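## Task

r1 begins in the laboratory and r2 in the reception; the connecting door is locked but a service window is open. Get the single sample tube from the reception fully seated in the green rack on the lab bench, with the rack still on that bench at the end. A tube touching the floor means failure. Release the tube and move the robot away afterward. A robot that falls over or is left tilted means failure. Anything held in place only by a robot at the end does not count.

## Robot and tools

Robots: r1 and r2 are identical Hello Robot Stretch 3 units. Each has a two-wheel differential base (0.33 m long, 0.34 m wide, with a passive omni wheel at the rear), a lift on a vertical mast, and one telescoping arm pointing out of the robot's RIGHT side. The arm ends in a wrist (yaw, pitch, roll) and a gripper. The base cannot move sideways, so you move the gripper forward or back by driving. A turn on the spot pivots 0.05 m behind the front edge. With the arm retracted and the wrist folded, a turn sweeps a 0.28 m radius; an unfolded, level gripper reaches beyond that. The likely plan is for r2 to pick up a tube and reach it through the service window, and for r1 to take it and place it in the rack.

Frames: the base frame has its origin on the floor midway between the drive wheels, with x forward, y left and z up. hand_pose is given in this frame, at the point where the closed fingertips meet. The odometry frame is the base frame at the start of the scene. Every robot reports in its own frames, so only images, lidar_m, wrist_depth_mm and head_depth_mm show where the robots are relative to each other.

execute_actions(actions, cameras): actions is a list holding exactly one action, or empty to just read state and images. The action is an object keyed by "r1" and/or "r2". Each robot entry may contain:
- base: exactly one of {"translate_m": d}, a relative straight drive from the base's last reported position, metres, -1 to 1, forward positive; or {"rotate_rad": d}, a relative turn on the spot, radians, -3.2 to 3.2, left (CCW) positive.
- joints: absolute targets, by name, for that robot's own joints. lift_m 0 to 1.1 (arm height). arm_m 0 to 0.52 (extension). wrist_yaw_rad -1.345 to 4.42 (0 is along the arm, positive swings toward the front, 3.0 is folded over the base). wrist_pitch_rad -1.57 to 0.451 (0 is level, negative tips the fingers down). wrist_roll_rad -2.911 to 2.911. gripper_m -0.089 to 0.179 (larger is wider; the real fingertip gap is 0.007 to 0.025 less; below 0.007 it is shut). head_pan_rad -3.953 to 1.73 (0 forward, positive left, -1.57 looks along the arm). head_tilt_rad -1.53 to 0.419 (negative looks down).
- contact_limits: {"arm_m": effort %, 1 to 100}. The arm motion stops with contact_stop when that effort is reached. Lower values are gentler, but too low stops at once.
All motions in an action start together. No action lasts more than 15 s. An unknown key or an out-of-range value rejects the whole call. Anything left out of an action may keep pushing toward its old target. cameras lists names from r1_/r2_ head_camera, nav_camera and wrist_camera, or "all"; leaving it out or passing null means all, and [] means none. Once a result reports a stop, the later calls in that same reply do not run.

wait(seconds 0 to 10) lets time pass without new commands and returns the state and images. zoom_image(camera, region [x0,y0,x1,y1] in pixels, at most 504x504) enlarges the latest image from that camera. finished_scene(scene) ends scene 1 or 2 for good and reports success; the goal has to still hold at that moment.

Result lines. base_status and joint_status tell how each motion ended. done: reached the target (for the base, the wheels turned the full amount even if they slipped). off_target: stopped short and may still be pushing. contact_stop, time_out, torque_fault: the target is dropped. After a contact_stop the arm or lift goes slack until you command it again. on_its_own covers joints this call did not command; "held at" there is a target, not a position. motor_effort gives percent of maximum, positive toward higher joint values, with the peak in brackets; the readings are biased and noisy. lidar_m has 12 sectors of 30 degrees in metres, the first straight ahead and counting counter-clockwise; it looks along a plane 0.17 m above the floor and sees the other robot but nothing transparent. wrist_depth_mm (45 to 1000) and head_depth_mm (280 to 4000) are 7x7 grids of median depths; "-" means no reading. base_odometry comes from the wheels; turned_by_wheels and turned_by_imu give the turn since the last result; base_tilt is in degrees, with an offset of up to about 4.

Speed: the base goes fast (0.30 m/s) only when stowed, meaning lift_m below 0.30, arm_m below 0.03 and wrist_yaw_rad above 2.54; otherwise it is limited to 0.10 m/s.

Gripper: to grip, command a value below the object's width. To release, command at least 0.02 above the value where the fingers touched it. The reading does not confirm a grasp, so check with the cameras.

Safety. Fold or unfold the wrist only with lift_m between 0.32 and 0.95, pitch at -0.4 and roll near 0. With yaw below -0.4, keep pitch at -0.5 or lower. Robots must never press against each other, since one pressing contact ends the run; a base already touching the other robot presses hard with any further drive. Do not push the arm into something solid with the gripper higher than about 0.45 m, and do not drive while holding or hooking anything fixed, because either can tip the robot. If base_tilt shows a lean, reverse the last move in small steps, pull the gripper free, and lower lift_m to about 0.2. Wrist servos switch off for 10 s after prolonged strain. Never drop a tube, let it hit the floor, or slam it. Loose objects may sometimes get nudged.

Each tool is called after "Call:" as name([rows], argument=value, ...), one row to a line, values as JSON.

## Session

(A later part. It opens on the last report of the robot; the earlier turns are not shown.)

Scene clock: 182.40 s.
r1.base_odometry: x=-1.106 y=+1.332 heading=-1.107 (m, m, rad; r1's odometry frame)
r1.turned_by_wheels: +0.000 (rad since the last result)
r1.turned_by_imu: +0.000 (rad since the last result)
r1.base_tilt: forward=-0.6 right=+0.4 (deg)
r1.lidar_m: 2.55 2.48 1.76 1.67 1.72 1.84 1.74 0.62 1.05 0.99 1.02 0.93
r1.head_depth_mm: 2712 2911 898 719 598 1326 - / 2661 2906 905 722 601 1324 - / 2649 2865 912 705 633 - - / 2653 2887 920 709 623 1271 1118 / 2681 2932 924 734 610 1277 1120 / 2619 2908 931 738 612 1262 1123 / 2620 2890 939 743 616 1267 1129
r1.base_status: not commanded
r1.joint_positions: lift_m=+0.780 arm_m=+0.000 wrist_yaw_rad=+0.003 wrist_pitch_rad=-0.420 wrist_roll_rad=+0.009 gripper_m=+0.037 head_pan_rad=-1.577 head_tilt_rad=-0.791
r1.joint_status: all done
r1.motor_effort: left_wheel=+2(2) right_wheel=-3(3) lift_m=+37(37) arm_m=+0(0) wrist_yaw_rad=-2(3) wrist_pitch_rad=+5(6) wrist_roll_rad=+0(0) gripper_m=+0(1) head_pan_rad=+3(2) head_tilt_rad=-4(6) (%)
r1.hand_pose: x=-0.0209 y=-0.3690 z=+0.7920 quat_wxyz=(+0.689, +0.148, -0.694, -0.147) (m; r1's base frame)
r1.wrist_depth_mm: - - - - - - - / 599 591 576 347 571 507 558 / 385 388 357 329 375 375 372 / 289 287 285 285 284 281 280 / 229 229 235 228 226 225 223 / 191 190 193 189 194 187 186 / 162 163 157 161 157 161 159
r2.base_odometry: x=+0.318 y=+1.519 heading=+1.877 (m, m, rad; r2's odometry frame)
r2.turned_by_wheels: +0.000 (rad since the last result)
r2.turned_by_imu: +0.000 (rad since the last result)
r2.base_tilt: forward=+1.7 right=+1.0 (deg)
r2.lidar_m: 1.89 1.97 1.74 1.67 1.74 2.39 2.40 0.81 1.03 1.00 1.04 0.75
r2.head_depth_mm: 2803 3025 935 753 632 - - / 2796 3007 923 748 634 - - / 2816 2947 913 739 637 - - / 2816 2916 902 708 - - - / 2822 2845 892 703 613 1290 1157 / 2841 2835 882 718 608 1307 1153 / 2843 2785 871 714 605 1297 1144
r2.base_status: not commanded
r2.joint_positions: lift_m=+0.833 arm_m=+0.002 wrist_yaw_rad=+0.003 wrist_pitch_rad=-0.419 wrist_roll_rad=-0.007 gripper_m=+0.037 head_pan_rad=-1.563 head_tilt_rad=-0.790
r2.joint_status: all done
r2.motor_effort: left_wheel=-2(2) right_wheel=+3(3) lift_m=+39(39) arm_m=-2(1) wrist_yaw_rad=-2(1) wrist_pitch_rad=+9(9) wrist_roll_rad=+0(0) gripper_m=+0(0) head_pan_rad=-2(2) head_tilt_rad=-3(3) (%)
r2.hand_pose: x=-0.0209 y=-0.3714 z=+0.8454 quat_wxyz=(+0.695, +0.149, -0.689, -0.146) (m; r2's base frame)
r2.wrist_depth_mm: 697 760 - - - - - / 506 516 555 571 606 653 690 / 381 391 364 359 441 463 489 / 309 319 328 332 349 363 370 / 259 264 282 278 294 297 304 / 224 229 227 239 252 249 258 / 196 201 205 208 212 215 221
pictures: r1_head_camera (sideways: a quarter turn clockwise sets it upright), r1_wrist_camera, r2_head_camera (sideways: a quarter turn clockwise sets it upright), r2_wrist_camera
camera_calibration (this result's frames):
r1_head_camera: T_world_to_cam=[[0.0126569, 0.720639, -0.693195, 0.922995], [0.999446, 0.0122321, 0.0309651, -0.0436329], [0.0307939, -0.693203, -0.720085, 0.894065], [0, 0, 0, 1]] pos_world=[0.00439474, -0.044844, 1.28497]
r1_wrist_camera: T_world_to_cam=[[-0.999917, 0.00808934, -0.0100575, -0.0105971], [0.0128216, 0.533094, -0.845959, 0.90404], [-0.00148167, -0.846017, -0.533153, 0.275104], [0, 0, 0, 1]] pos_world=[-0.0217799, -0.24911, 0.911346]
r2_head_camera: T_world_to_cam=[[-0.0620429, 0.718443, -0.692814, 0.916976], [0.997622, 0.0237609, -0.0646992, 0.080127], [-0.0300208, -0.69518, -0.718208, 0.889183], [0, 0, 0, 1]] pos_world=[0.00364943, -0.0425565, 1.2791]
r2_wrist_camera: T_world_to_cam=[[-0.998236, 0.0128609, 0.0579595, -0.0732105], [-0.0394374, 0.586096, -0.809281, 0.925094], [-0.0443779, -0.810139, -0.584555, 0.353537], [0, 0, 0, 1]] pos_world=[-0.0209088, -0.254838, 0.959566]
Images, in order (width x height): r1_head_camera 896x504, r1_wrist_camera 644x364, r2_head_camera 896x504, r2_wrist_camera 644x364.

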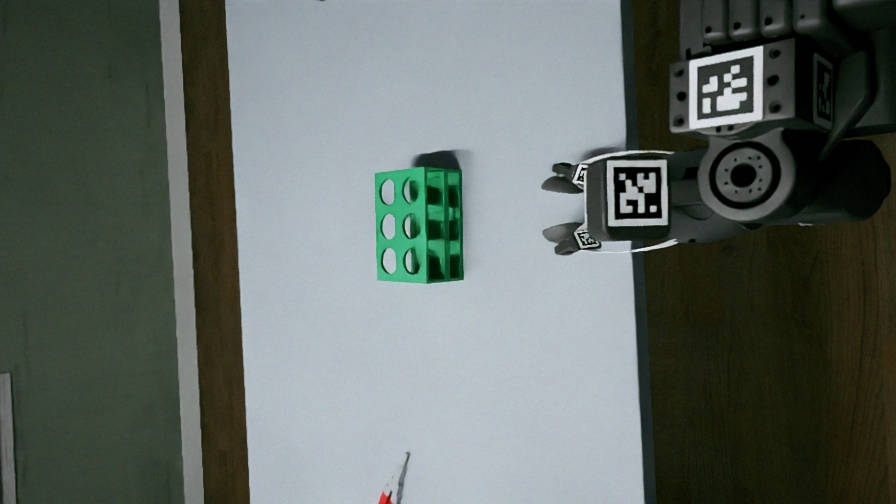

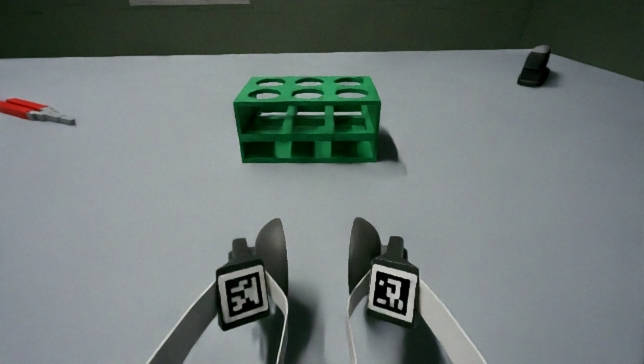

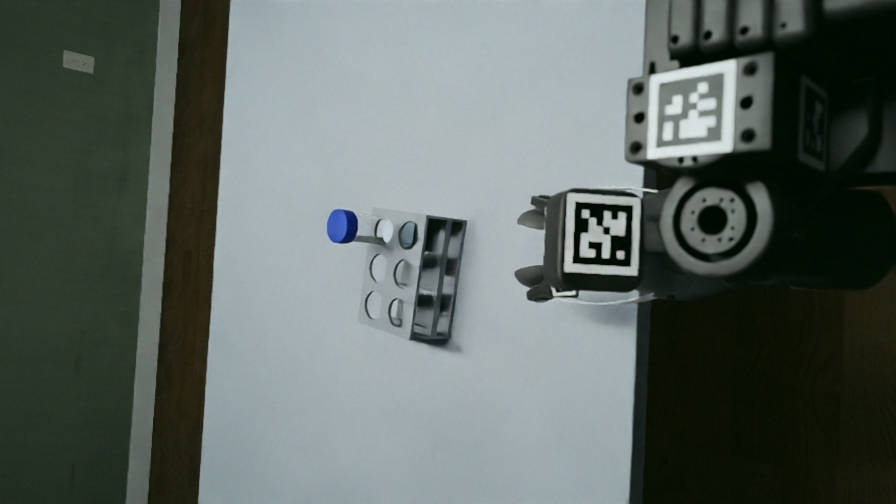

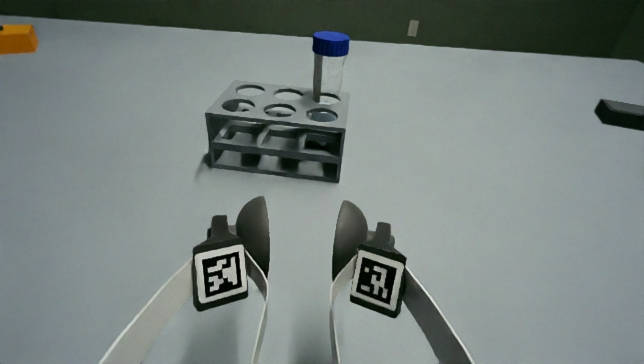

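Call:
execute_actions([
  {"r1": {"base": {"translate_m": 0.010}, "joints": {"gripper_m": 0.179, "lift_m": 0.775, "arm_m": 0.13}}, "r2": {"base": {"translate_m": -0.016}, "joints": {"gripper_m": 0.09, "arm_m": 0.17}}},
], cameras=["r1_head_camera", "r1_wrist_camera", "r2_head_camera", "r2_wrist_camera"])

Scene clock: 207.50 s.
r1.base_odometry: x=-1.102 y=+1.323 heading=-1.107 (m, m, rad; r1's odometry frame)
r1.turned_by_wheels: +0.000 (rad since the last result)
r1.turned_by_imu: +0.000 (rad since the last result)
r1.base_tilt: forward=-0.6 right=+0.5 (deg)
r1.lidar_m: 2.54 2.49 1.76 1.68 1.72 1.85 1.75 0.63 1.04 0.99 1.02 0.93
r1.head_depth_mm: 2678 2923 900 738 - - 1100 / 2655 2884 904 744 - 1241 1111 / 2665 2866 910 706 - 1267 1110 / 2653 2909 918 710 593 1275 1119 / 2650 2903 928 746 608 1283 1124 / 2641 2896 933 740 614 1262 1125 / 2615 2888 940 747 616 1270 1132
r1.base_status: done
r1.joint_positions: lift_m=+0.775 arm_m=+0.130 wrist_yaw_rad=+0.002 wrist_pitch_rad=-0.420 wrist_roll_rad=+0.009 gripper_m=+0.179 head_pan_rad=-1.577 head_tilt_rad=-0.791
r1.joint_status: all done
r1.motor_effort: left_wheel=+2(7) right_wheel=-3(5) lift_m=+29(33) arm_m=+4(5) wrist_yaw_rad=-1(2) wrist_pitch_rad=+5(6) wrist_roll_rad=+0(0) gripper_m=+0(84) head_pan_rad=+4(3) head_tilt_rad=-5(5) (%)
r1.hand_pose: x=-0.0212 y=-0.4988 z=+0.7873 quat_wxyz=(+0.689, +0.148, -0.694, -0.148) (m; r1's base frame)
r1.wrist_depth_mm: - - - - - - - / 579 567 560 548 544 543 491 / 375 370 347 236 339 360 360 / 279 276 218 219 240 273 269 / 221 221 203 201 202 218 217 / - 183 184 182 181 181 186 / - 157 157 156 156 153 150
r2.base_odometry: x=+0.322 y=+1.504 heading=+1.877 (m, m, rad; r2's odometry frame)
r2.turned_by_wheels: +0.000 (rad since the last result)
r2.turned_by_imu: +0.001 (rad since the last result)
r2.base_tilt: forward=+1.7 right=+1.0 (deg)
r2.lidar_m: 1.91 1.98 1.74 1.67 1.74 2.38 2.39 0.79 1.04 1.00 1.04 0.76
r2.head_depth_mm: 2790 3056 934 778 - - - / 2804 2996 947 - 599 1312 1175 / 2782 2983 938 - 597 1303 1172 / 2842 2905 931 - 602 1293 1167 / 2815 2857 889 703 613 1282 1155 / 2810 2821 882 720 609 1303 1148 / 2821 2767 872 713 604 1298 1142
r2.base_status: done
r2.joint_positions: lift_m=+0.833 arm_m=+0.170 wrist_yaw_rad=+0.002 wrist_pitch_rad=-0.419 wrist_roll_rad=-0.007 gripper_m=+0.090 head_pan_rad=-1.563 head_tilt_rad=-0.790
r2.joint_status: all done
r2.motor_effort: left_wheel=-2(5) right_wheel=+2(4) lift_m=+39(39) arm_m=+5(4) wrist_yaw_rad=-2(2) wrist_pitch_rad=+9(9) wrist_roll_rad=+0(0) gripper_m=+0(82) head_pan_rad=-3(3) head_tilt_rad=-3(4) (%)
r2.hand_pose: x=-0.0212 y=-0.5389 z=+0.8454 quat_wxyz=(+0.695, +0.148, -0.689, -0.146) (m; r2's base frame)
r2.wrist_depth_mm: - - - - - - - / 485 517 538 577 602 638 - / 379 394 407 184 440 457 482 / 309 304 305 323 343 356 372 / 260 198 203 220 295 297 303 / 225 - 189 219 - 250 258 / 201 200 201 203 212 217 221
pictures: r1_head_camera (sideways: a quarter turn clockwise sets it upright), r1_wrist_camera, r2_head_camera (sideways: a quarter turn clockwise sets it upright), r2_wrist_camera
camera_calibration (this result's frames):
r1_head_camera: T_world_to_cam=[[0.0125494, 0.720641, -0.693195, 0.922995], [0.999444, 0.0123813, 0.0309651, -0.0436329], [0.0308973, -0.693198, -0.720085, 0.894065], [0, 0, 0, 1]] pos_world=[0.00440143, -0.0448443, 1.28497]
r1_wrist_camera: T_world_to_cam=[[-0.999906, 0.00934789, -0.0100576, -0.00924817], [0.0134927, 0.533074, -0.845961, 0.969282], [-0.00254652, -0.846017, -0.53315, 0.162731], [0, 0, 0, 1]] pos_world=[-0.0219111, -0.378939, 0.906642]
r2_head_camera: T_world_to_cam=[[-0.0619152, 0.718454, -0.692814, 0.916976], [0.997626, 0.0235836, -0.0646992, 0.080127], [-0.0301444, -0.695175, -0.718208, 0.889184], [0, 0, 0, 1]] pos_world=[0.00364187, -0.0425561, 1.2791]
r2_wrist_camera: T_world_to_cam=[[-0.998219, 0.0140909, 0.0579596, -0.0706689], [-0.0387153, 0.586144, -0.809281, 1.02331], [-0.0453762, -0.810084, -0.584555, 0.217821], [0, 0, 0, 1]] pos_world=[-0.0210416, -0.422356, 0.959567]
Images, in order (width x height): r1_head_camera 896x504, r1_wrist_camera 644x364, r2_head_camera 896x504, r2_wrist_camera 644x364.

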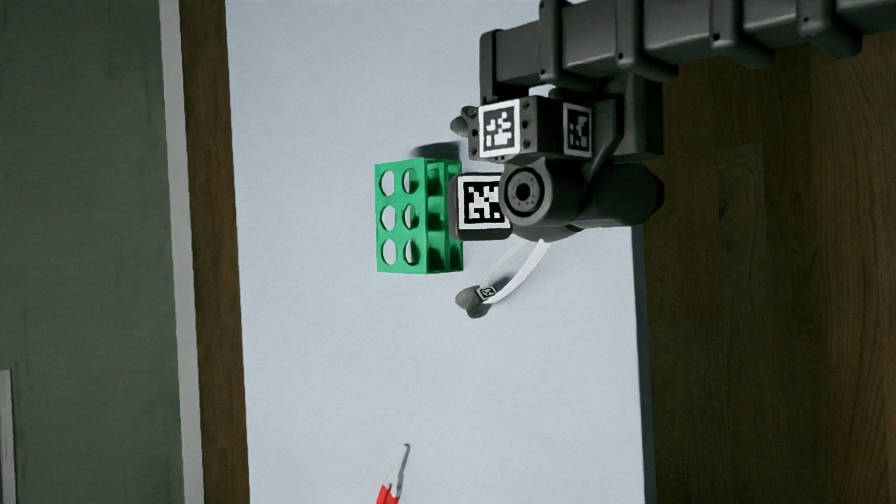

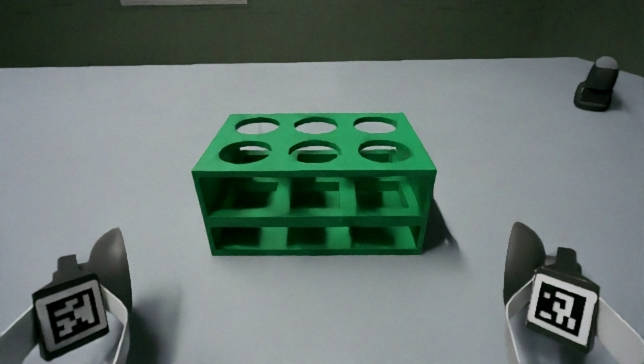

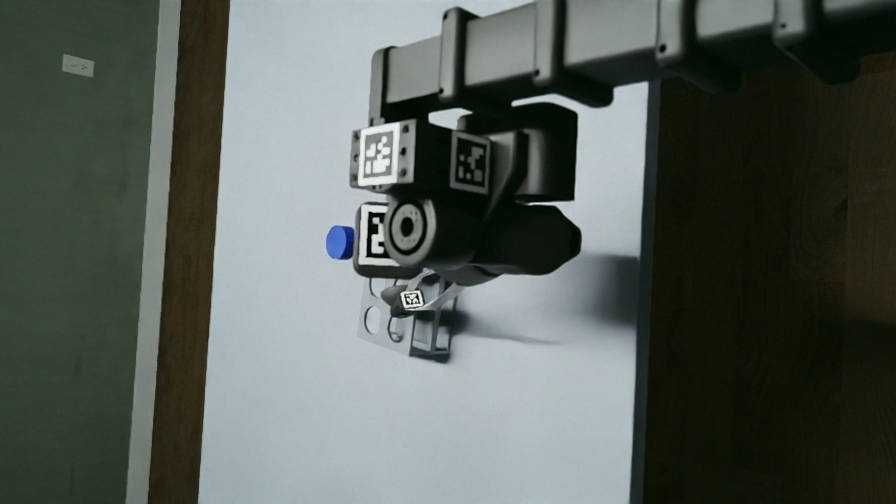

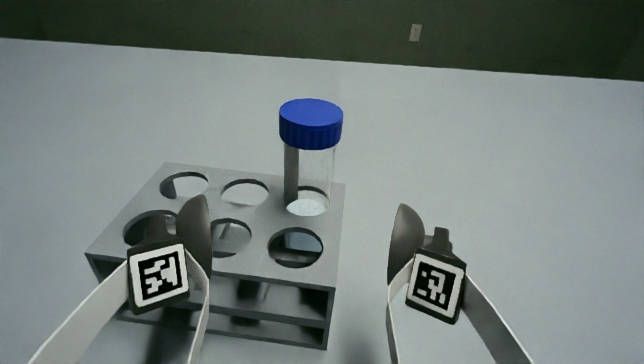

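Call:
execute_actions([
  {"r1": {"joints": {"arm_m": 0.225}}, "r2": {"joints": {"arm_m": 0.236, "lift_m": 0.828}}},
], cameras=["r1_wrist_camera", "r2_wrist_camera"])

Scene clock: 224.40 s.
r1.base_odometry: x=-1.102 y=+1.323 heading=-1.107 (m, m, rad; r1's odometry frame)
r1.turned_by_wheels: +0.000 (rad since the last result)
r1.turned_by_imu: +0.000 (rad since the last result)
r1.base_tilt: forward=-0.5 right=+0.5 (deg)
r1.lidar_m: 2.54 2.49 1.76 1.67 1.72 1.84 1.75 0.63 1.04 0.99 1.02 0.93
r1.head_depth_mm: 2682 2891 899 737 - - 1096 / 2690 2904 901 - 587 1265 1109 / 2673 2892 913 - 589 1271 1115 / 2647 2899 920 709 607 1275 1118 / 2658 2919 921 733 611 1281 1120 / 2616 2921 934 742 612 1264 1125 / 2637 2878 936 744 617 1269 1128
r1.base_status: not commanded
r1.joint_positions: lift_m=+0.775 arm_m=+0.225 wrist_yaw_rad=+0.002 wrist_pitch_rad=-0.420 wrist_roll_rad=+0.009 gripper_m=+0.179 head_pan_rad=-1.577 head_tilt_rad=-0.791
r1.joint_status: all done
r1.motor_effort: left_wheel=+2(2) right_wheel=-3(3) lift_m=+29(29) arm_m=+5(5) wrist_yaw_rad=-1(1) wrist_pitch_rad=+6(5) wrist_roll_rad=+0(0) gripper_m=+0(2) head_pan_rad=+3(3) head_tilt_rad=-5(6) (%)
r1.hand_pose: x=-0.0212 y=-0.5938 z=+0.7873 quat_wxyz=(+0.689, +0.148, -0.694, -0.148) (m; r1's base frame)
r1.wrist_depth_mm: - - - - - - - / - 567 558 556 542 540 531 / 372 371 369 366 363 359 356 / 278 276 172 170 247 270 268 / 221 211 140 140 139 216 215 / - 115 115 110 110 107 186 / - 132 127 124 123 146 150
r2.base_odometry: x=+0.322 y=+1.504 heading=+1.877 (m, m, rad; r2's odometry frame)
r2.turned_by_wheels: +0.000 (rad since the last result)
r2.turned_by_imu: +0.001 (rad since the last result)
r2.base_tilt: forward=+1.7 right=+1.1 (deg)
r2.lidar_m: 1.91 1.98 1.73 1.67 1.73 2.39 2.39 0.79 1.04 1.00 1.04 0.76
r2.head_depth_mm: 2800 3017 934 775 - - - / 2794 3036 985 - 613 1306 1180 / 2823 2991 979 - 622 1306 1166 / 2834 2887 961 693 618 1299 1165 / 2813 2870 894 725 613 1289 1154 / 2812 2799 880 720 607 1304 1155 / 2839 2782 872 715 604 1293 1146
r2.base_status: not commanded
r2.joint_positions: lift_m=+0.828 arm_m=+0.236 wrist_yaw_rad=+0.002 wrist_pitch_rad=-0.403 wrist_roll_rad=-0.007 gripper_m=+0.090 head_pan_rad=-1.563 head_tilt_rad=-0.790
r2.joint_status: all done
r2.motor_effort: left_wheel=-2(1) right_wheel=+2(2) lift_m=+30(33) arm_m=+5(6) wrist_yaw_rad=-1(1) wrist_pitch_rad=+1(9) wrist_roll_rad=+0(0) gripper_m=+0(0) head_pan_rad=-3(3) head_tilt_rad=-3(3) (%)
r2.hand_pose: x=-0.0211 y=-0.6069 z=+0.8443 quat_wxyz=(+0.696, +0.143, -0.690, -0.141) (m; r2's base frame)
r2.wrist_depth_mm: - - - - - - - / 512 526 569 596 - - - / 380 402 408 177 454 470 490 / 312 315 308 319 355 370 379 / 260 199 203 214 296 297 302 / 224 - 186 215 - 251 254 / 199 199 199 197 210 217 220
pictures: r1_wrist_camera, r2_wrist_camera
camera_calibration (this result's frames):
r1_wrist_camera: T_world_to_cam=[[-0.999905, 0.00938478, -0.0100577, -0.00834651], [0.0135124, 0.53307, -0.845963, 1.01992], [-0.00257774, -0.846019, -0.533146, 0.0823667], [0, 0, 0, 1]] pos_world=[-0.021915, -0.473925, 0.906642]
r2_wrist_camera: T_world_to_cam=[[-0.998224, 0.0150364, 0.0576358, -0.0687957], [-0.0386272, 0.573158, -0.818534, 1.06217], [-0.0453422, -0.819307, -0.571559, 0.145561], [0, 0, 0, 1]] pos_world=[-0.0210448, -0.488498, 0.956585]
Images, in order (width x height): r1_wrist_camera 644x364, r2_wrist_camera 644x364.

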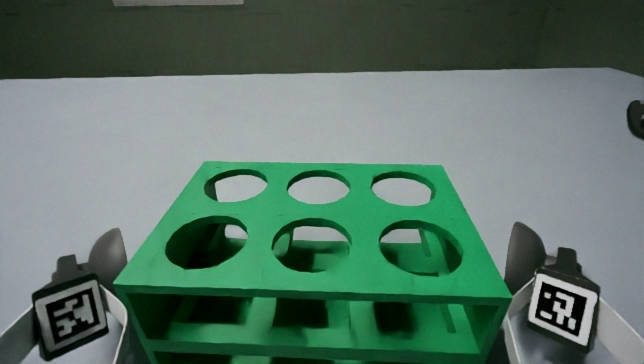

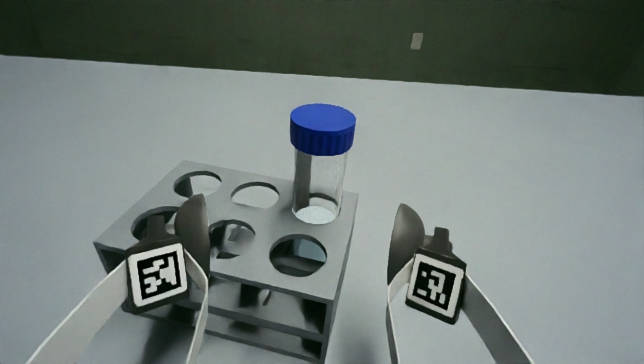

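Call:
execute_actions([
  {"r1": {"joints": {"gripper_m": 0.09}}, "r2": {"base": {"translate_m": -0.006}, "joints": {"lift_m": 0.843}}},
], cameras=["r1_wrist_camera", "r2_wrist_camera"])

Scene clock: 237.63 s.
r1.base_odometry: x=-1.102 y=+1.323 heading=-1.107 (m, m, rad; r1's odometry frame)
r1.turned_by_wheels: +0.000 (rad since the last result)
r1.turned_by_imu: +0.000 (rad since the last result)
r1.base_tilt: forward=-0.6 right=+0.5 (deg)
r1.lidar_m: 2.54 2.49 1.76 1.68 1.72 1.84 1.75 0.63 1.05 0.99 1.02 0.93
r1.head_depth_mm: 2675 2905 899 738 - - 1097 / 2673 2892 905 - 588 1267 1107 / 2684 2880 914 - 589 1277 1113 / 2629 2895 922 712 606 1277 1115 / 2622 2906 927 733 610 1284 1122 / 2642 2878 932 740 612 1259 1126 / 2626 2909 939 744 616 1273 1133
r1.base_status: not commanded
r1.joint_positions: lift_m=+0.775 arm_m=+0.225 wrist_yaw_rad=+0.002 wrist_pitch_rad=-0.418 wrist_roll_rad=+0.009 gripper_m=+0.091 head_pan_rad=-1.577 head_tilt_rad=-0.791
r1.joint_status: all done
r1.motor_effort: left_wheel=+2(2) right_wheel=-3(3) lift_m=+29(30) arm_m=+5(5) wrist_yaw_rad=-1(1) wrist_pitch_rad=+5(6) wrist_roll_rad=+0(0) gripper_m=-29(100) head_pan_rad=+3(3) head_tilt_rad=-5(6) (%)
r1.hand_pose: x=-0.0212 y=-0.5942 z=+0.7879 quat_wxyz=(+0.689, +0.147, -0.694, -0.147) (m; r1's base frame)
r1.wrist_depth_mm: - - - - - - - / - - 564 557 548 542 541 / 378 377 372 369 367 360 361 / 280 279 172 174 260 272 269 / 223 154 141 144 154 227 217 / 192 136 136 135 114 108 181 / - 149 143 132 127 151 155
r2.base_odometry: x=+0.324 y=+1.498 heading=+1.877 (m, m, rad; r2's odometry frame)
r2.turned_by_wheels: +0.000 (rad since the last result)
r2.turned_by_imu: +0.001 (rad since the last result)
r2.base_tilt: forward=+1.7 right=+1.0 (deg)
r2.lidar_m: 1.91 1.99 1.73 1.67 1.74 2.39 2.38 0.78 1.04 1.00 1.04 0.77
r2.head_depth_mm: 2797 3006 948 - - - - / 2812 2983 985 - 613 1310 1177 / 2828 2949 - 701 624 1304 1170 / 2799 2903 963 695 616 1293 1162 / 2803 2860 895 727 614 1293 1158 / 2809 2850 879 720 609 1305 1152 / 2849 2799 870 713 603 1299 1141
r2.base_status: done
r2.joint_positions: lift_m=+0.843 arm_m=+0.236 wrist_yaw_rad=+0.002 wrist_pitch_rad=-0.412 wrist_roll_rad=-0.007 gripper_m=+0.090 head_pan_rad=-1.563 head_tilt_rad=-0.790
r2.joint_status: all done
r2.motor_effort: left_wheel=-1(4) right_wheel=+2(5) lift_m=+39(40) arm_m=+4(5) wrist_yaw_rad=-1(1) wrist_pitch_rad=+6(6) wrist_roll_rad=+0(0) gripper_m=+0(0) head_pan_rad=-2(3) head_tilt_rad=-3(3) (%)
r2.hand_pose: x=-0.0211 y=-0.6058 z=+0.8570 quat_wxyz=(+0.695, +0.146, -0.689, -0.144) (m; r2's base frame)
r2.wrist_depth_mm: - - - - - - - / 534 547 587 - - - - / 399 425 435 433 474 494 519 / 331 336 351 337 370 383 397 / 276 217 215 226 310 313 323 / 239 - 198 229 - 267 270 / 211 212 205 212 222 231 235
pictures: r1_wrist_camera, r2_wrist_camera
camera_calibration (this result's frames):
r1_wrist_camera: T_world_to_cam=[[-0.999902, 0.00945974, -0.010316, -0.00808856], [0.013764, 0.530718, -0.847436, 1.0204], [-0.00254164, -0.847495, -0.530797, 0.0796669], [0, 0, 0, 1]] pos_world=[-0.0219301, -0.473954, 0.906932]
r2_wrist_camera: T_world_to_cam=[[-0.998223, 0.0145073, 0.0577974, -0.0700024], [-0.0386533, 0.580554, -0.813304, 1.07191], [-0.0453534, -0.814093, -0.578962, 0.163188], [0, 0, 0, 1]] pos_world=[-0.0210441, -0.488436, 0.970314]
Images, in order (width x height): r1_wrist_camera 644x364, r2_wrist_camera 644x364.

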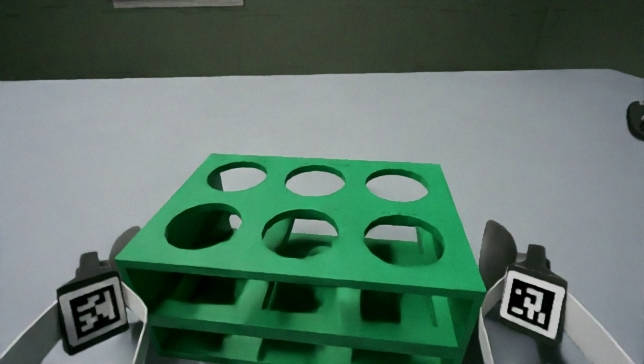

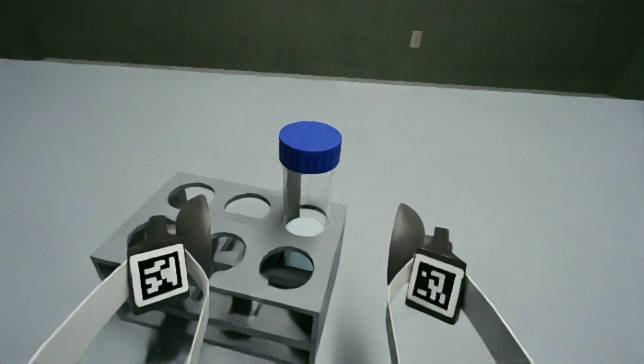

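Call:
execute_actions([
  {"r1": {"joints": {"lift_m": 0.815}}, "r2": {"joints": {"arm_m": 0.296}}},
], cameras=["r1_wrist_camera", "r1_head_camera", "r2_wrist_camera"])

Scene clock: 288.67 s.
r1.base_odometry: x=-1.102 y=+1.323 heading=-1.107 (m, m, rad; r1's odometry frame)
r1.turned_by_wheels: +0.000 (rad since the last result)
r1.turned_by_imu: +0.000 (rad since the last result)
r1.base_tilt: forward=-0.6 right=+0.6 (deg)
r1.lidar_m: 2.54 2.49 1.76 1.67 1.72 1.84 1.75 0.62 1.04 0.99 1.02 0.92
r1.head_depth_mm: 2716 2891 912 - - 1239 1085 / 2696 2907 954 - 600 1266 1110 / 2696 2886 951 - 603 1275 1118 / 2660 2870 934 696 606 1277 1113 / 2621 2908 924 732 610 1280 1124 / 2623 2885 932 740 613 1253 1127 / 2630 2874 938 744 616 1270 1134
r1.base_status: not commanded
r1.joint_positions: lift_m=+0.815 arm_m=+0.225 wrist_yaw_rad=+0.001 wrist_pitch_rad=-0.424 wrist_roll_rad=+0.009 gripper_m=+0.113 head_pan_rad=-1.577 head_tilt_rad=-0.791
r1.joint_status: all done
r1.on_its_own: gripper_m is held at +0.112, not at your +0.090, by its stall guard, which is not easing now
r1.motor_effort: left_wheel=+2(2) right_wheel=-3(3) lift_m=+38(42) arm_m=+4(5) wrist_yaw_rad=-1(1) wrist_pitch_rad=+6(7) wrist_roll_rad=+0(0) gripper_m=-20(20) head_pan_rad=+3(3) head_tilt_rad=-5(5) (%)
r1.hand_pose: x=-0.0213 y=-0.5935 z=+0.8263 quat_wxyz=(+0.688, +0.148, -0.694, -0.149) (m; r1's base frame)
r1.wrist_depth_mm: - - - - - - - / - - - - - - - / 468 468 470 453 458 453 424 / 353 350 346 345 342 341 339 / 279 279 173 186 190 284 272 / 237 143 167 159 137 - 227 / - 154 134 128 137 190 195
r2.base_odometry: x=+0.324 y=+1.498 heading=+1.877 (m, m, rad; r2's odometry frame)
r2.turned_by_wheels: +0.000 (rad since the last result)
r2.turned_by_imu: +0.002 (rad since the last result)
r2.base_tilt: forward=+1.7 right=+1.0 (deg)
r2.lidar_m: 1.91 1.98 1.72 1.67 1.74 2.39 2.39 0.79 1.04 1.00 1.04 0.76
r2.head_depth_mm: 2777 3011 962 - - - - / 2815 3016 - 744 626 1312 1175 / 2796 3012 - 720 623 1300 1172 / 2802 2891 - 716 618 1296 1166 / 2801 2875 887 725 614 1292 1158 / 2829 2793 881 721 609 1303 1151 / 2829 2774 871 715 603 1304 1144
r2.base_status: not commanded
r2.joint_positions: lift_m=+0.843 arm_m=+0.296 wrist_yaw_rad=+0.002 wrist_pitch_rad=-0.412 wrist_roll_rad=-0.007 gripper_m=+0.090 head_pan_rad=-1.563 head_tilt_rad=-0.790
r2.joint_status: all done
r2.motor_effort: left_wheel=-1(1) right_wheel=+3(2) lift_m=+39(39) arm_m=+5(5) wrist_yaw_rad=-1(1) wrist_pitch_rad=+6(5) wrist_roll_rad=+0(0) gripper_m=+0(0) head_pan_rad=-2(3) head_tilt_rad=-3(3) (%)
r2.hand_pose: x=-0.0211 y=-0.6658 z=+0.8569 quat_wxyz=(+0.695, +0.146, -0.689, -0.144) (m; r2's base frame)
r2.wrist_depth_mm: - - - - - - - / 531 - - - - - - / 405 419 428 456 472 489 512 / 324 340 346 353 368 377 397 / 272 287 280 130 311 313 320 / 238 - 191 186 - 265 270 / - 173 161 161 224 228 234
pictures: r1_head_camera (sideways: a quarter turn clockwise sets it upright), r1_wrist_camera, r2_wrist_camera
camera_calibration (this result's frames):
r1_head_camera: T_world_to_cam=[[0.012548, 0.720791, -0.693038, 0.922791], [0.999444, 0.0123777, 0.0309691, -0.0436381], [0.0309005, -0.693041, -0.720235, 0.89426], [0, 0, 0, 1]] pos_world=[0.00440159, -0.0448406, 1.28496]
r1_wrist_camera: T_world_to_cam=[[-0.999888, 0.0104228, -0.0107253, -0.00694432], [0.0146406, 0.535776, -0.844233, 1.05291], [-0.00305285, -0.844296, -0.535869, 0.10669], [0, 0, 0, 1]] pos_world=[-0.022033, -0.473972, 0.945997]
r2_wrist_camera: T_world_to_cam=[[-0.998223, 0.014489, 0.0578028, -0.0691454], [-0.0386528, 0.58083, -0.813107, 1.10667], [-0.0453547, -0.813896, -0.579238, 0.114704], [0, 0, 0, 1]] pos_world=[-0.0210443, -0.548427, 0.970277]
Images, in order (width x height): r1_head_camera 896x504, r1_wrist_camera 644x364, r2_wrist_camera 644x364.

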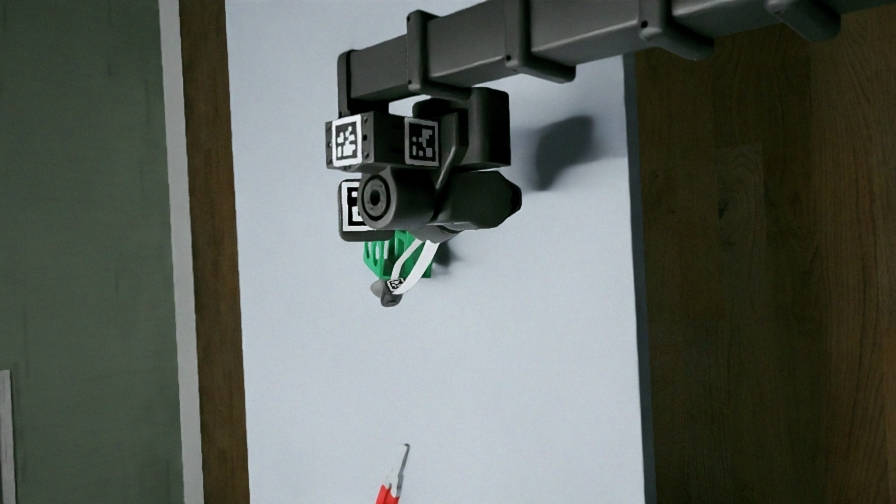

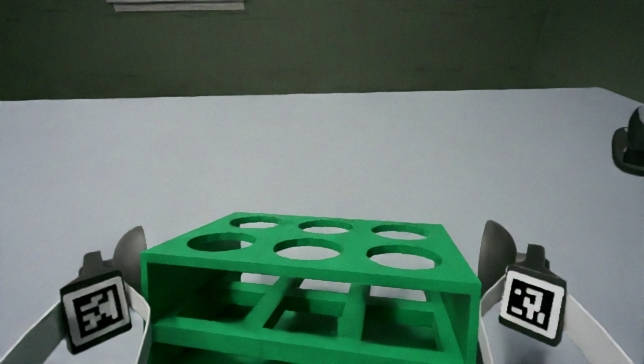

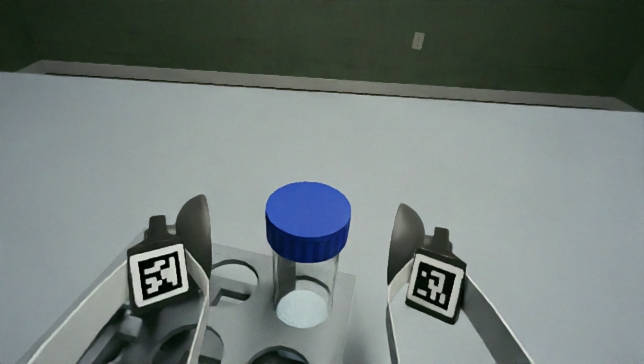

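Call:
execute_actions([
  {"r1": {"joints": {"lift_m": 0.775, "head_pan_rad": -1.0, "head_tilt_rad": -0.7}}, "r2": {"joints": {"gripper_m": 0.01}}},
], cameras=["r1_wrist_camera", "r1_head_camera", "r2_wrist_camera"])

Scene clock: 311.57 s.
r1.base_odometry: x=-1.102 y=+1.323 heading=-1.107 (m, m, rad; r1's odometry frame)
r1.turned_by_wheels: +0.000 (rad since the last result)
r1.turned_by_imu: +0.000 (rad since the last result)
r1.base_tilt: forward=-0.6 right=+0.5 (deg)
r1.lidar_m: 2.54 2.49 1.76 1.67 1.72 1.84 1.75 0.63 1.04 0.99 1.02 0.92
r1.head_depth_mm: 2581 2906 1041 796 641 539 1136 / 2728 3066 1054 798 645 566 1140 / 2894 3202 1063 802 646 1267 1146 / 3058 3410 1064 809 649 1331 1146 / 3231 3590 1076 811 691 1336 1152 / 3153 3378 1084 817 1476 1345 1154 / 2800 3046 1093 822 1568 1332 1163
r1.base_status: not commanded
r1.joint_positions: lift_m=+0.775 arm_m=+0.225 wrist_yaw_rad=+0.001 wrist_pitch_rad=-0.386 wrist_roll_rad=+0.021 gripper_m=+0.113 head_pan_rad=-1.007 head_tilt_rad=-0.705
r1.joint_status: all done
r1.on_its_own: gripper_m is held at +0.112, not at your +0.090, by its stall guard, which is not easing now
r1.motor_effort: left_wheel=+2(2) right_wheel=-3(3) lift_m=+25(28) arm_m=+4(4) wrist_yaw_rad=-1(0) wrist_pitch_rad=-4(7) wrist_roll_rad=-4(4) gripper_m=-18(20) head_pan_rad=+4(30) head_tilt_rad=+3(15) (%)
r1.hand_pose: x=-0.0213 y=-0.5981 z=+0.7951 quat_wxyz=(+0.687, +0.135, -0.701, -0.137) (m; r1's base frame)
r1.wrist_depth_mm: - - - - - - - / - - - - - - - / 432 426 420 411 405 396 388 / 312 307 287 184 268 292 288 / 241 240 155 151 146 239 228 / 201 140 145 121 118 - 189 / - 162 149 135 128 157 160
r2.base_odometry: x=+0.324 y=+1.498 heading=+1.877 (m, m, rad; r2's odometry frame)
r2.turned_by_wheels: +0.000 (rad since the last result)
r2.turned_by_imu: +0.001 (rad since the last result)
r2.base_tilt: forward=+1.7 right=+1.1 (deg)
r2.lidar_m: 1.91 1.99 1.74 1.67 1.74 2.38 2.38 0.78 1.03 1.00 1.04 0.77
r2.head_depth_mm: 2830 2997 958 - - - - / 2789 3005 - 745 626 1315 1174 / 2805 2983 - 722 622 1304 1164 / 2819 2915 - 714 618 1294 1167 / 2805 2856 890 726 613 1292 1158 / 2843 2813 880 719 608 1304 1148 / 2815 2762 873 714 605 1298 1146
r2.base_status: not commanded
r2.joint_positions: lift_m=+0.843 arm_m=+0.296 wrist_yaw_rad=+0.002 wrist_pitch_rad=-0.415 wrist_roll_rad=-0.007 gripper_m=+0.010 head_pan_rad=-1.563 head_tilt_rad=-0.790
r2.joint_status: all done
r2.motor_effort: left_wheel=-2(1) right_wheel=+2(2) lift_m=+39(39) arm_m=+5(5) wrist_yaw_rad=-1(1) wrist_pitch_rad=+7(7) wrist_roll_rad=+0(0) gripper_m=-9(86) head_pan_rad=-3(3) head_tilt_rad=-3(3) (%)
r2.hand_pose: x=-0.0212 y=-0.6653 z=+0.8561 quat_wxyz=(+0.695, +0.147, -0.689, -0.145) (m; r2's base frame)
r2.wrist_depth_mm: - - - - - - - / 532 - - - - - - / 399 418 427 449 470 487 515 / 329 335 346 356 369 375 392 / 273 273 284 127 305 308 319 / 235 173 167 183 261 262 269 / 159 178 162 174 221 228 231
pictures: r1_head_camera (sideways: a quarter turn clockwise sets it upright), r1_wrist_camera, r2_wrist_camera
camera_calibration (this result's frames):
r1_head_camera: T_world_to_cam=[[-0.345067, 0.561184, -0.752331, 1.00225], [0.833501, 0.551742, 0.0292632, -0.0404084], [0.431515, -0.616971, -0.658135, 0.811046], [0, 0, 0, 1]] pos_world=[0.0295434, -0.0397574, 1.28898]
r1_wrist_camera: T_world_to_cam=[[-0.999668, 0.0142891, -0.0214579, 0.00360819], [0.0257351, 0.503894, -0.863382, 1.02547], [-0.00152449, -0.863648, -0.504094, 0.0493148], [0, 0, 0, 1]] pos_world=[-0.0227085, -0.47419, 0.910312]
r2_wrist_camera: T_world_to_cam=[[-0.998222, 0.0143405, 0.0578572, -0.0692642], [-0.0386296, 0.583585, -0.811132, 1.10595], [-0.0453966, -0.811925, -0.581994, 0.118277], [0, 0, 0, 1]] pos_world=[-0.0210495, -0.548388, 0.969912]
Images, in order (width x height): r1_head_camera 896x504, r1_wrist_camera 644x364, r2_wrist_camera 644x364.

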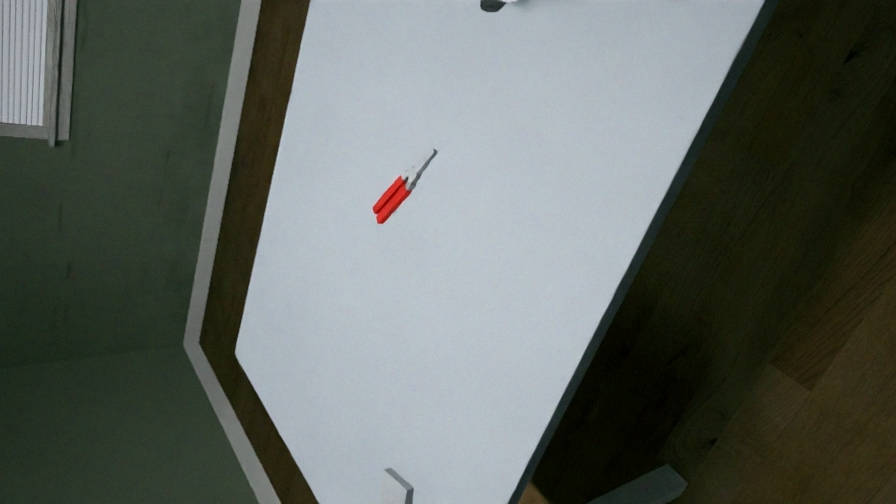

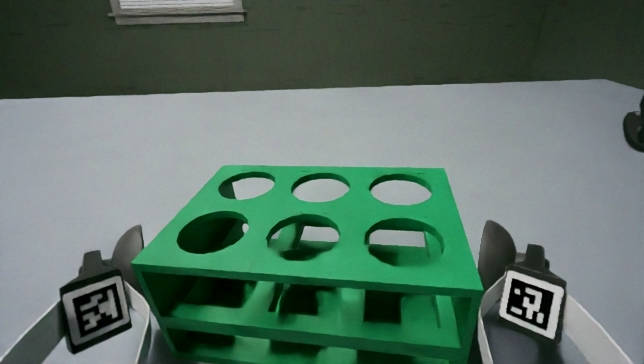

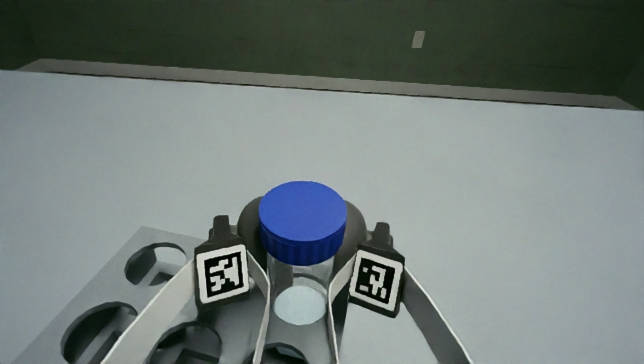

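Call:
execute_actions([
  {"r1": {"joints": {"lift_m": 0.783, "gripper_m": 0.10, "arm_m": 0.19}}, "r2": {"joints": {"gripper_m": -0.02}}},
], cameras=[])

Call:
execute_actions([
  {"r1": {"base": {"translate_m": 0.15}}, "r2": {"joints": {"lift_m": 0.93}}},
], cameras=["r1_wrist_camera", "r1_head_camera", "r2_wrist_camera"])

Scene clock: 356.83 s.
r1.base_odometry: x=-1.102 y=+1.323 heading=-1.107 (m, m, rad; r1's odometry frame)
r1.turned_by_wheels: +0.000 (rad since the last result)
r1.turned_by_imu: +0.000 (rad since the last result)
r1.base_tilt: forward=-0.6 right=+0.5 (deg)
r1.lidar_m: 2.54 2.49 1.76 1.67 1.72 1.85 1.75 0.63 1.04 0.99 1.02 0.92
r1.head_depth_mm: 2589 2877 1043 795 640 538 1135 / 2710 3069 1053 798 643 567 1140 / 2878 3220 1060 804 647 1240 1140 / 3057 3391 1066 809 649 1331 1148 / 3223 3581 1079 813 691 1339 1153 / 3169 3372 1086 820 1484 1344 1154 / 2839 3026 1095 825 1572 1337 1158
r1.base_status: not commanded
r1.joint_positions: lift_m=+0.783 arm_m=+0.190 wrist_yaw_rad=+0.000 wrist_pitch_rad=-0.418 wrist_roll_rad=+0.015 gripper_m=+0.104 head_pan_rad=-1.007 head_tilt_rad=-0.704
r1.joint_status: gripper_m off_target (ended at +0.104, target +0.100); the others done
r1.motor_effort: left_wheel=+2(2) right_wheel=-3(3) lift_m=+37(36) arm_m=-4(4) wrist_yaw_rad=+0(1) wrist_pitch_rad=+5(6) wrist_roll_rad=-2(4) gripper_m=-22(74) head_pan_rad=+3(3) head_tilt_rad=+2(2) (%)
r1.hand_pose: x=-0.0215 y=-0.5596 z=+0.7954 quat_wxyz=(+0.687, +0.146, -0.696, -0.148) (m; r1's base frame)
r1.wrist_depth_mm: - - - - - - - / - - 592 593 570 563 555 / 397 393 394 388 384 377 352 / 296 294 196 181 173 284 281 / 235 234 151 149 160 237 226 / 199 144 150 141 117 - 188 / - 162 156 137 129 156 162
r2.base_odometry: x=+0.324 y=+1.498 heading=+1.877 (m, m, rad; r2's odometry frame)
r2.turned_by_wheels: +0.000 (rad since the last result)
r2.turned_by_imu: +0.001 (rad since the last result)
r2.base_tilt: forward=+1.6 right=+1.0 (deg)
r2.lidar_m: 1.91 1.98 1.74 1.67 1.74 2.39 2.38 0.78 1.03 1.00 1.04 0.76
r2.head_depth_mm: 2788 3002 959 - - - - / 2802 3015 - 744 625 1310 1178 / 2809 2979 - 721 622 1310 1170 / 2818 2937 - 715 618 1302 1162 / 2779 2881 892 727 612 1293 1162 / 2822 2827 883 720 609 1300 1152 / 2816 2778 870 712 603 1297 1145
r2.base_status: not commanded
r2.joint_positions: lift_m=+0.843 arm_m=+0.296 wrist_yaw_rad=+0.002 wrist_pitch_rad=-0.415 wrist_roll_rad=-0.007 gripper_m=-0.019 head_pan_rad=-1.563 head_tilt_rad=-0.790
r2.joint_status: all done
r2.motor_effort: left_wheel=-1(2) right_wheel=+2(2) lift_m=+39(39) arm_m=+5(5) wrist_yaw_rad=-1(2) wrist_pitch_rad=+8(7) wrist_roll_rad=+0(0) gripper_m=-17(92) head_pan_rad=-3(2) head_tilt_rad=-3(3) (%)
r2.hand_pose: x=-0.0212 y=-0.6653 z=+0.8561 quat_wxyz=(+0.695, +0.147, -0.689, -0.145) (m; r2's base frame)
r2.wrist_depth_mm: - - - - - - - / 527 - - - - - - / 400 416 434 448 465 504 511 / 323 338 348 355 366 382 400 / 272 276 284 125 304 310 319 / 236 175 - 180 261 265 273 / 160 180 157 164 223 228 233
pictures: none
No camera images: the call's "cameras" was empty. Leave "cameras" out to get every camera's image.

Scene clock: 359.53 s.
r1.base_odometry: x=-1.034 y=+1.188 heading=-1.107 (m, m, rad; r1's odometry frame)
r1.turned_by_wheels: +0.000 (rad since the last result)
r1.turned_by_imu: +0.000 (rad since the last result)
r1.base_tilt: forward=-0.5 right=+0.5 (deg)
r1.lidar_m: 2.39 2.42 1.77 1.68 1.72 2.00 1.90 0.75 1.04 0.99 1.01 0.79
r1.head_depth_mm: 2576 2844 1042 793 640 538 1135 / 2692 3031 1053 798 644 565 1136 / 2853 3169 1057 805 647 1247 1147 / 3051 3355 1064 807 650 1300 1146 / 3205 3504 1073 813 672 1334 1151 / 2956 3217 1084 818 717 1336 1158 / 2627 2841 2690 823 1083 1288 1162
r1.base_status: done
r1.joint_positions: lift_m=+0.783 arm_m=+0.190 wrist_yaw_rad=+0.000 wrist_pitch_rad=-0.418 wrist_roll_rad=+0.015 gripper_m=+0.110 head_pan_rad=-1.007 head_tilt_rad=-0.704
r1.joint_status: not commanded
r1.on_its_own: gripper_m is held at +0.109, not at your +0.100, by its stall guard, which is not easing now
r1.motor_effort: left_wheel=+2(5) right_wheel=-3(3) lift_m=+37(37) arm_m=-4(3) wrist_yaw_rad=+0(1) wrist_pitch_rad=+5(5) wrist_roll_rad=-2(2) gripper_m=-22(22) head_pan_rad=+3(4) head_tilt_rad=+3(2) (%)
r1.hand_pose: x=-0.0215 y=-0.5596 z=+0.7954 quat_wxyz=(+0.687, +0.146, -0.696, -0.148) (m; r1's base frame)
r1.wrist_depth_mm: - - - - - - - / - - 593 585 575 565 548 / 400 394 391 387 381 381 373 / 289 294 195 180 175 281 283 / 236 234 150 150 160 232 225 / 199 143 149 141 117 109 189 / - 161 156 137 130 158 161
r2.base_odometry: x=+0.324 y=+1.498 heading=+1.877 (m, m, rad; r2's odometry frame)
r2.turned_by_wheels: +0.000 (rad since the last result)
r2.turned_by_imu: +0.000 (rad since the last result)
r2.base_tilt: forward=+1.7 right=+1.0 (deg)
r2.lidar_m: 1.92 1.99 1.73 1.67 1.74 2.39 2.39 0.78 1.04 1.00 1.04 0.76
r2.head_depth_mm: 2808 - - 732 618 1326 1185 / 2746 - 892 748 628 1311 1182 / 2760 - 869 739 623 1301 1170 / 2815 2905 813 732 617 1290 1159 / 2794 2863 889 726 613 1290 1156 / 2841 2811 882 719 608 1301 1155 / 2842 2791 871 713 603 1299 1140
r2.base_status: not commanded
r2.joint_positions: lift_m=+0.930 arm_m=+0.296 wrist_yaw_rad=+0.002 wrist_pitch_rad=-0.416 wrist_roll_rad=-0.007 gripper_m=-0.019 head_pan_rad=-1.563 head_tilt_rad=-0.790
r2.joint_status: all done
r2.motor_effort: left_wheel=-1(1) right_wheel=+2(3) lift_m=+39(40) arm_m=+5(5) wrist_yaw_rad=-1(2) wrist_pitch_rad=+8(8) wrist_roll_rad=+0(0) gripper_m=-16(17) head_pan_rad=-3(3) head_tilt_rad=-3(3) (%)
r2.hand_pose: x=-0.0212 y=-0.6653 z=+0.9431 quat_wxyz=(+0.695, +0.147, -0.689, -0.145) (m; r2's base frame)
r2.wrist_depth_mm: - - - - - - - / - - - - - - - / 575 587 - - - - - / 466 474 495 509 517 538 561 / 385 400 400 125 429 440 447 / 334 341 - 183 374 376 380 / 293 288 262 184 311 323 331
pictures: r1_head_camera (sideways: a quarter turn clockwise sets it upright), r1_wrist_camera, r2_wrist_camera
camera_calibration (this result's frames):
r1_head_camera: T_world_to_cam=[[-0.344947, 0.560715, -0.752735, 1.00277], [0.833366, 0.551947, 0.0292502, -0.0403907], [0.431871, -0.617214, -0.657673, 0.810443], [0, 0, 0, 1]] pos_world=[0.0295567, -0.0397587, 1.28901]
r1_wrist_camera: T_world_to_cam=[[-0.999788, 0.0132788, -0.0157183, -0.00221613], [0.0203721, 0.531418, -0.846864, 1.00849], [-0.00289237, -0.847005, -0.531576, 0.113861], [0, 0, 0, 1]] pos_world=[-0.0224314, -0.439459, 0.914543]
r2_wrist_camera: T_world_to_cam=[[-0.998222, 0.014335, 0.0578586, -0.074301], [-0.03863, 0.583656, -0.811081, 1.17648], [-0.0453964, -0.811874, -0.582065, 0.168996], [0, 0, 0, 1]] pos_world=[-0.0210494, -0.548393, 1.05689]
Images, in order (width x height): r1_head_camera 896x504, r1_wrist_camera 644x364, r2_wrist_camera 644x364.

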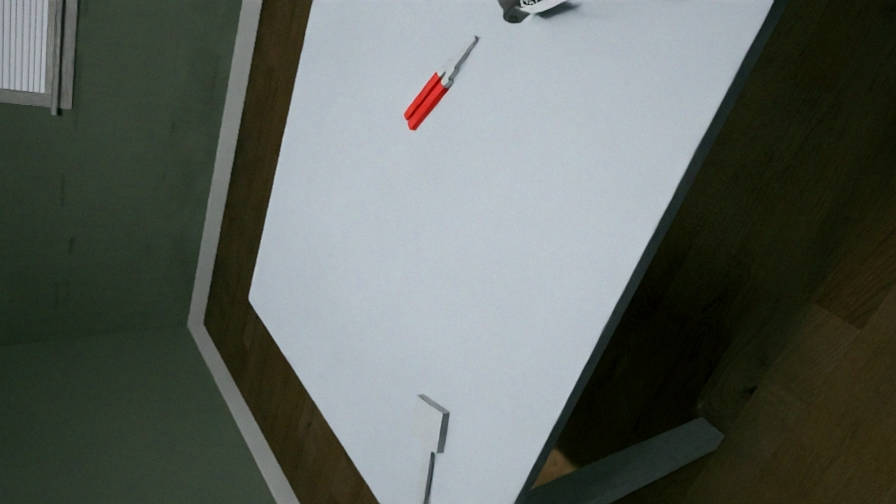

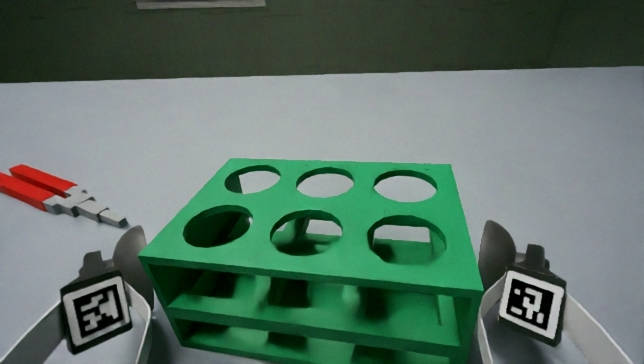

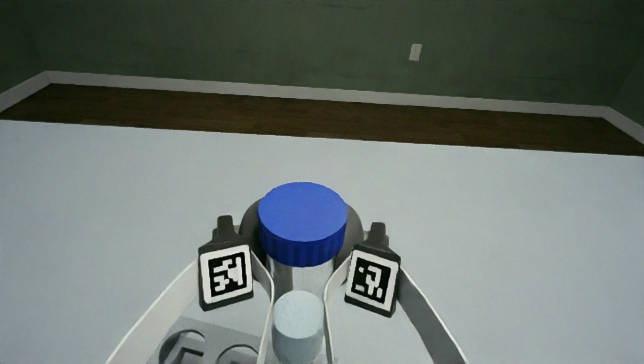

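Call:
execute_actions([
  {"r1": {"base": {"translate_m": 0.42}, "joints": {"arm_m": 0.15, "gripper_m": 0.102, "head_pan_rad": -1.4, "head_tilt_rad": -0.8}}, "r2": {"base": {"translate_m": -0.45}, "joints": {"arm_m": 0.0, "lift_m": 1.04}}},
], cameras=["r1_wrist_camera", "r1_head_camera", "r2_wrist_camera"])

Scene clock: 374.57 s.
r1.base_odometry: x=-0.847 y=+0.813 heading=-1.107 (m, m, rad; r1's odometry frame)
r1.turned_by_wheels: +0.000 (rad since the last result)
r1.turned_by_imu: -0.001 (rad since the last result)
r1.base_tilt: forward=-0.6 right=+0.5 (deg)
r1.lidar_m: 1.97 2.01 1.79 1.70 1.74 2.31 2.32 1.14 1.02 0.97 0.43 0.43
r1.head_depth_mm: 2550 2795 897 741 - 1201 1106 / 2583 2827 906 676 - 1216 1114 / 2630 2882 913 697 605 1224 1114 / 2665 2871 917 731 608 1251 1118 / 2687 2952 927 737 610 1257 1122 / 2754 2987 2157 739 613 929 1109 / 2788 3033 2319 1787 616 1267 1129
r1.base_status: done
r1.joint_positions: lift_m=+0.783 arm_m=+0.150 wrist_yaw_rad=+0.000 wrist_pitch_rad=-0.418 wrist_roll_rad=+0.015 gripper_m=+0.112 head_pan_rad=-1.393 head_tilt_rad=-0.790
r1.joint_status: gripper_m off_target (ended at +0.112, target +0.102); the others done
r1.on_its_own: gripper_m is held at +0.111, not at your +0.102, by its stall guard, which is not easing now
r1.motor_effort: left_wheel=+2(7) right_wheel=-3(5) lift_m=+37(37) arm_m=-3(3) wrist_yaw_rad=-1(1) wrist_pitch_rad=+5(5) wrist_roll_rad=-2(2) gripper_m=-19(60) head_pan_rad=-3(25) head_tilt_rad=-6(18) (%)
r1.hand_pose: x=-0.0215 y=-0.5196 z=+0.7954 quat_wxyz=(+0.687, +0.146, -0.696, -0.148) (m; r1's base frame)
r1.wrist_depth_mm: - - - - - - - / - 612 595 587 579 563 560 / 402 395 392 386 381 381 373 / 297 294 196 181 175 285 279 / 236 235 151 150 161 232 226 / 199 144 150 142 117 110 189 / - 161 156 137 129 158 162
r2.base_odometry: x=+0.460 y=+1.069 heading=+1.877 (m, m, rad; r2's odometry frame)
r2.turned_by_wheels: +0.000 (rad since the last result)
r2.turned_by_imu: -0.001 (rad since the last result)
r2.base_tilt: forward=+1.7 right=+1.1 (deg)
r2.lidar_m: 2.36 2.37 1.73 1.65 1.72 1.98 1.94 2.01 0.43 1.00 1.03 1.18
r2.head_depth_mm: 2749 - - - - 800 1186 / 2765 - - - - 1300 1119 / 2756 - - - - 1277 1172 / 2840 3022 - - - 1294 1162 / 2801 2835 892 725 614 1293 1156 / 2826 2816 880 720 609 1282 1150 / 2819 2769 871 713 603 1298 1144
r2.base_status: done
r2.joint_positions: lift_m=+1.040 arm_m=+0.002 wrist_yaw_rad=+0.001 wrist_pitch_rad=-0.416 wrist_roll_rad=-0.007 gripper_m=-0.019 head_pan_rad=-1.563 head_tilt_rad=-0.790
r2.joint_status: all done
joint sent to its limit — the command would take r2.arm_m past its lower limit, so that joint was sent only as far as its limit.
r2.motor_effort: left_wheel=-1(5) right_wheel=+2(3) lift_m=+39(41) arm_m=-6(10) wrist_yaw_rad=-1(1) wrist_pitch_rad=+7(8) wrist_roll_rad=+0(0) gripper_m=-17(17) head_pan_rad=-3(3) head_tilt_rad=-4(3) (%)
r2.hand_pose: x=-0.0212 y=-0.3721 z=+1.0531 quat_wxyz=(+0.695, +0.147, -0.689, -0.145) (m; r2's base frame)
r2.wrist_depth_mm: - - - - - - - / - - - - - - - / 786 834 838 876 - - - / 619 647 674 709 719 - - / 528 547 564 125 596 - - / 453 469 - 182 514 - - / 405 408 418 182 433 453 -
pictures: r1_head_camera (sideways: a quarter turn clockwise sets it upright), r1_wrist_camera, r2_wrist_camera
camera_calibration (this result's frames):
r1_head_camera: T_world_to_cam=[[-0.119481, 0.710399, -0.693583, 0.924306], [0.980295, 0.195097, 0.0309551, -0.0435031], [0.157306, -0.676217, -0.719712, 0.892808], [0, 0, 0, 1]] pos_world=[0.0126387, -0.0444067, 1.28499]
r1_wrist_camera: T_world_to_cam=[[-0.999788, 0.0132776, -0.0157172, -0.0027486], [0.0203706, 0.531421, -0.846863, 0.98723], [-0.0028919, -0.847004, -0.531579, 0.147745], [0, 0, 0, 1]] pos_world=[-0.0224313, -0.399458, 0.914543]
r2_wrist_camera: T_world_to_cam=[[-0.99822, 0.014455, 0.0578619, -0.0848548], [-0.0385535, 0.583822, -0.810965, 1.09446], [-0.0455036, -0.811753, -0.582226, 0.471276], [0, 0, 0, 1]] pos_world=[-0.0210636, -0.255187, 1.16687]
Images, in order (width x height): r1_head_camera 896x504, r1_wrist_camera 644x364, r2_wrist_camera 644x364.

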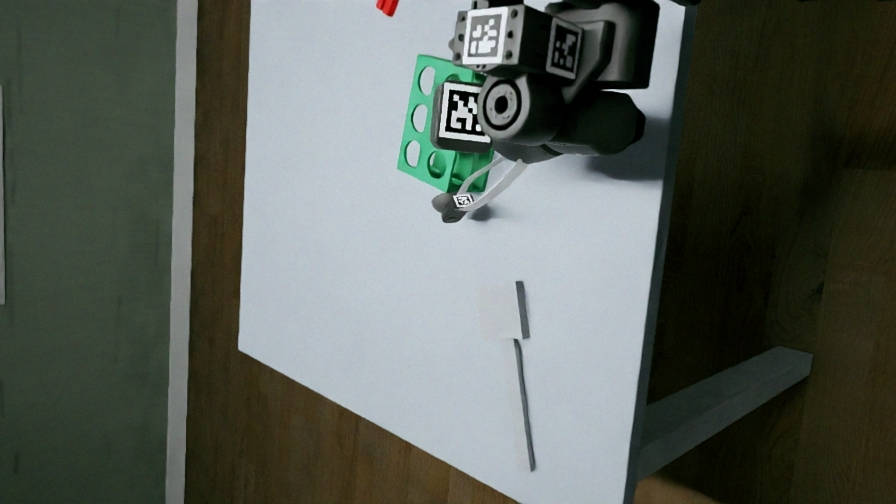

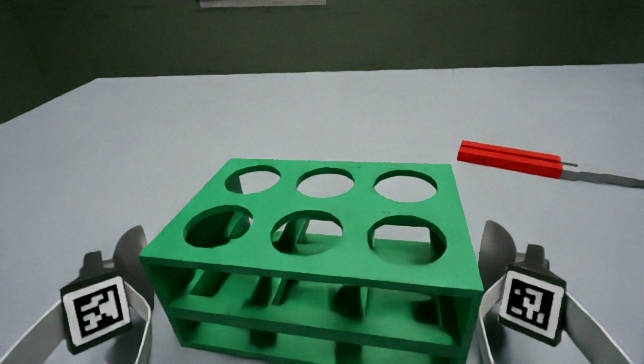

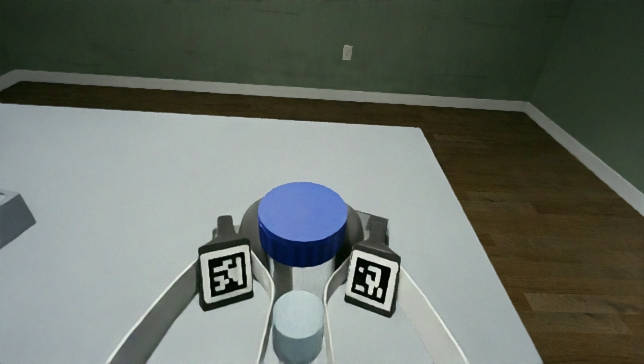

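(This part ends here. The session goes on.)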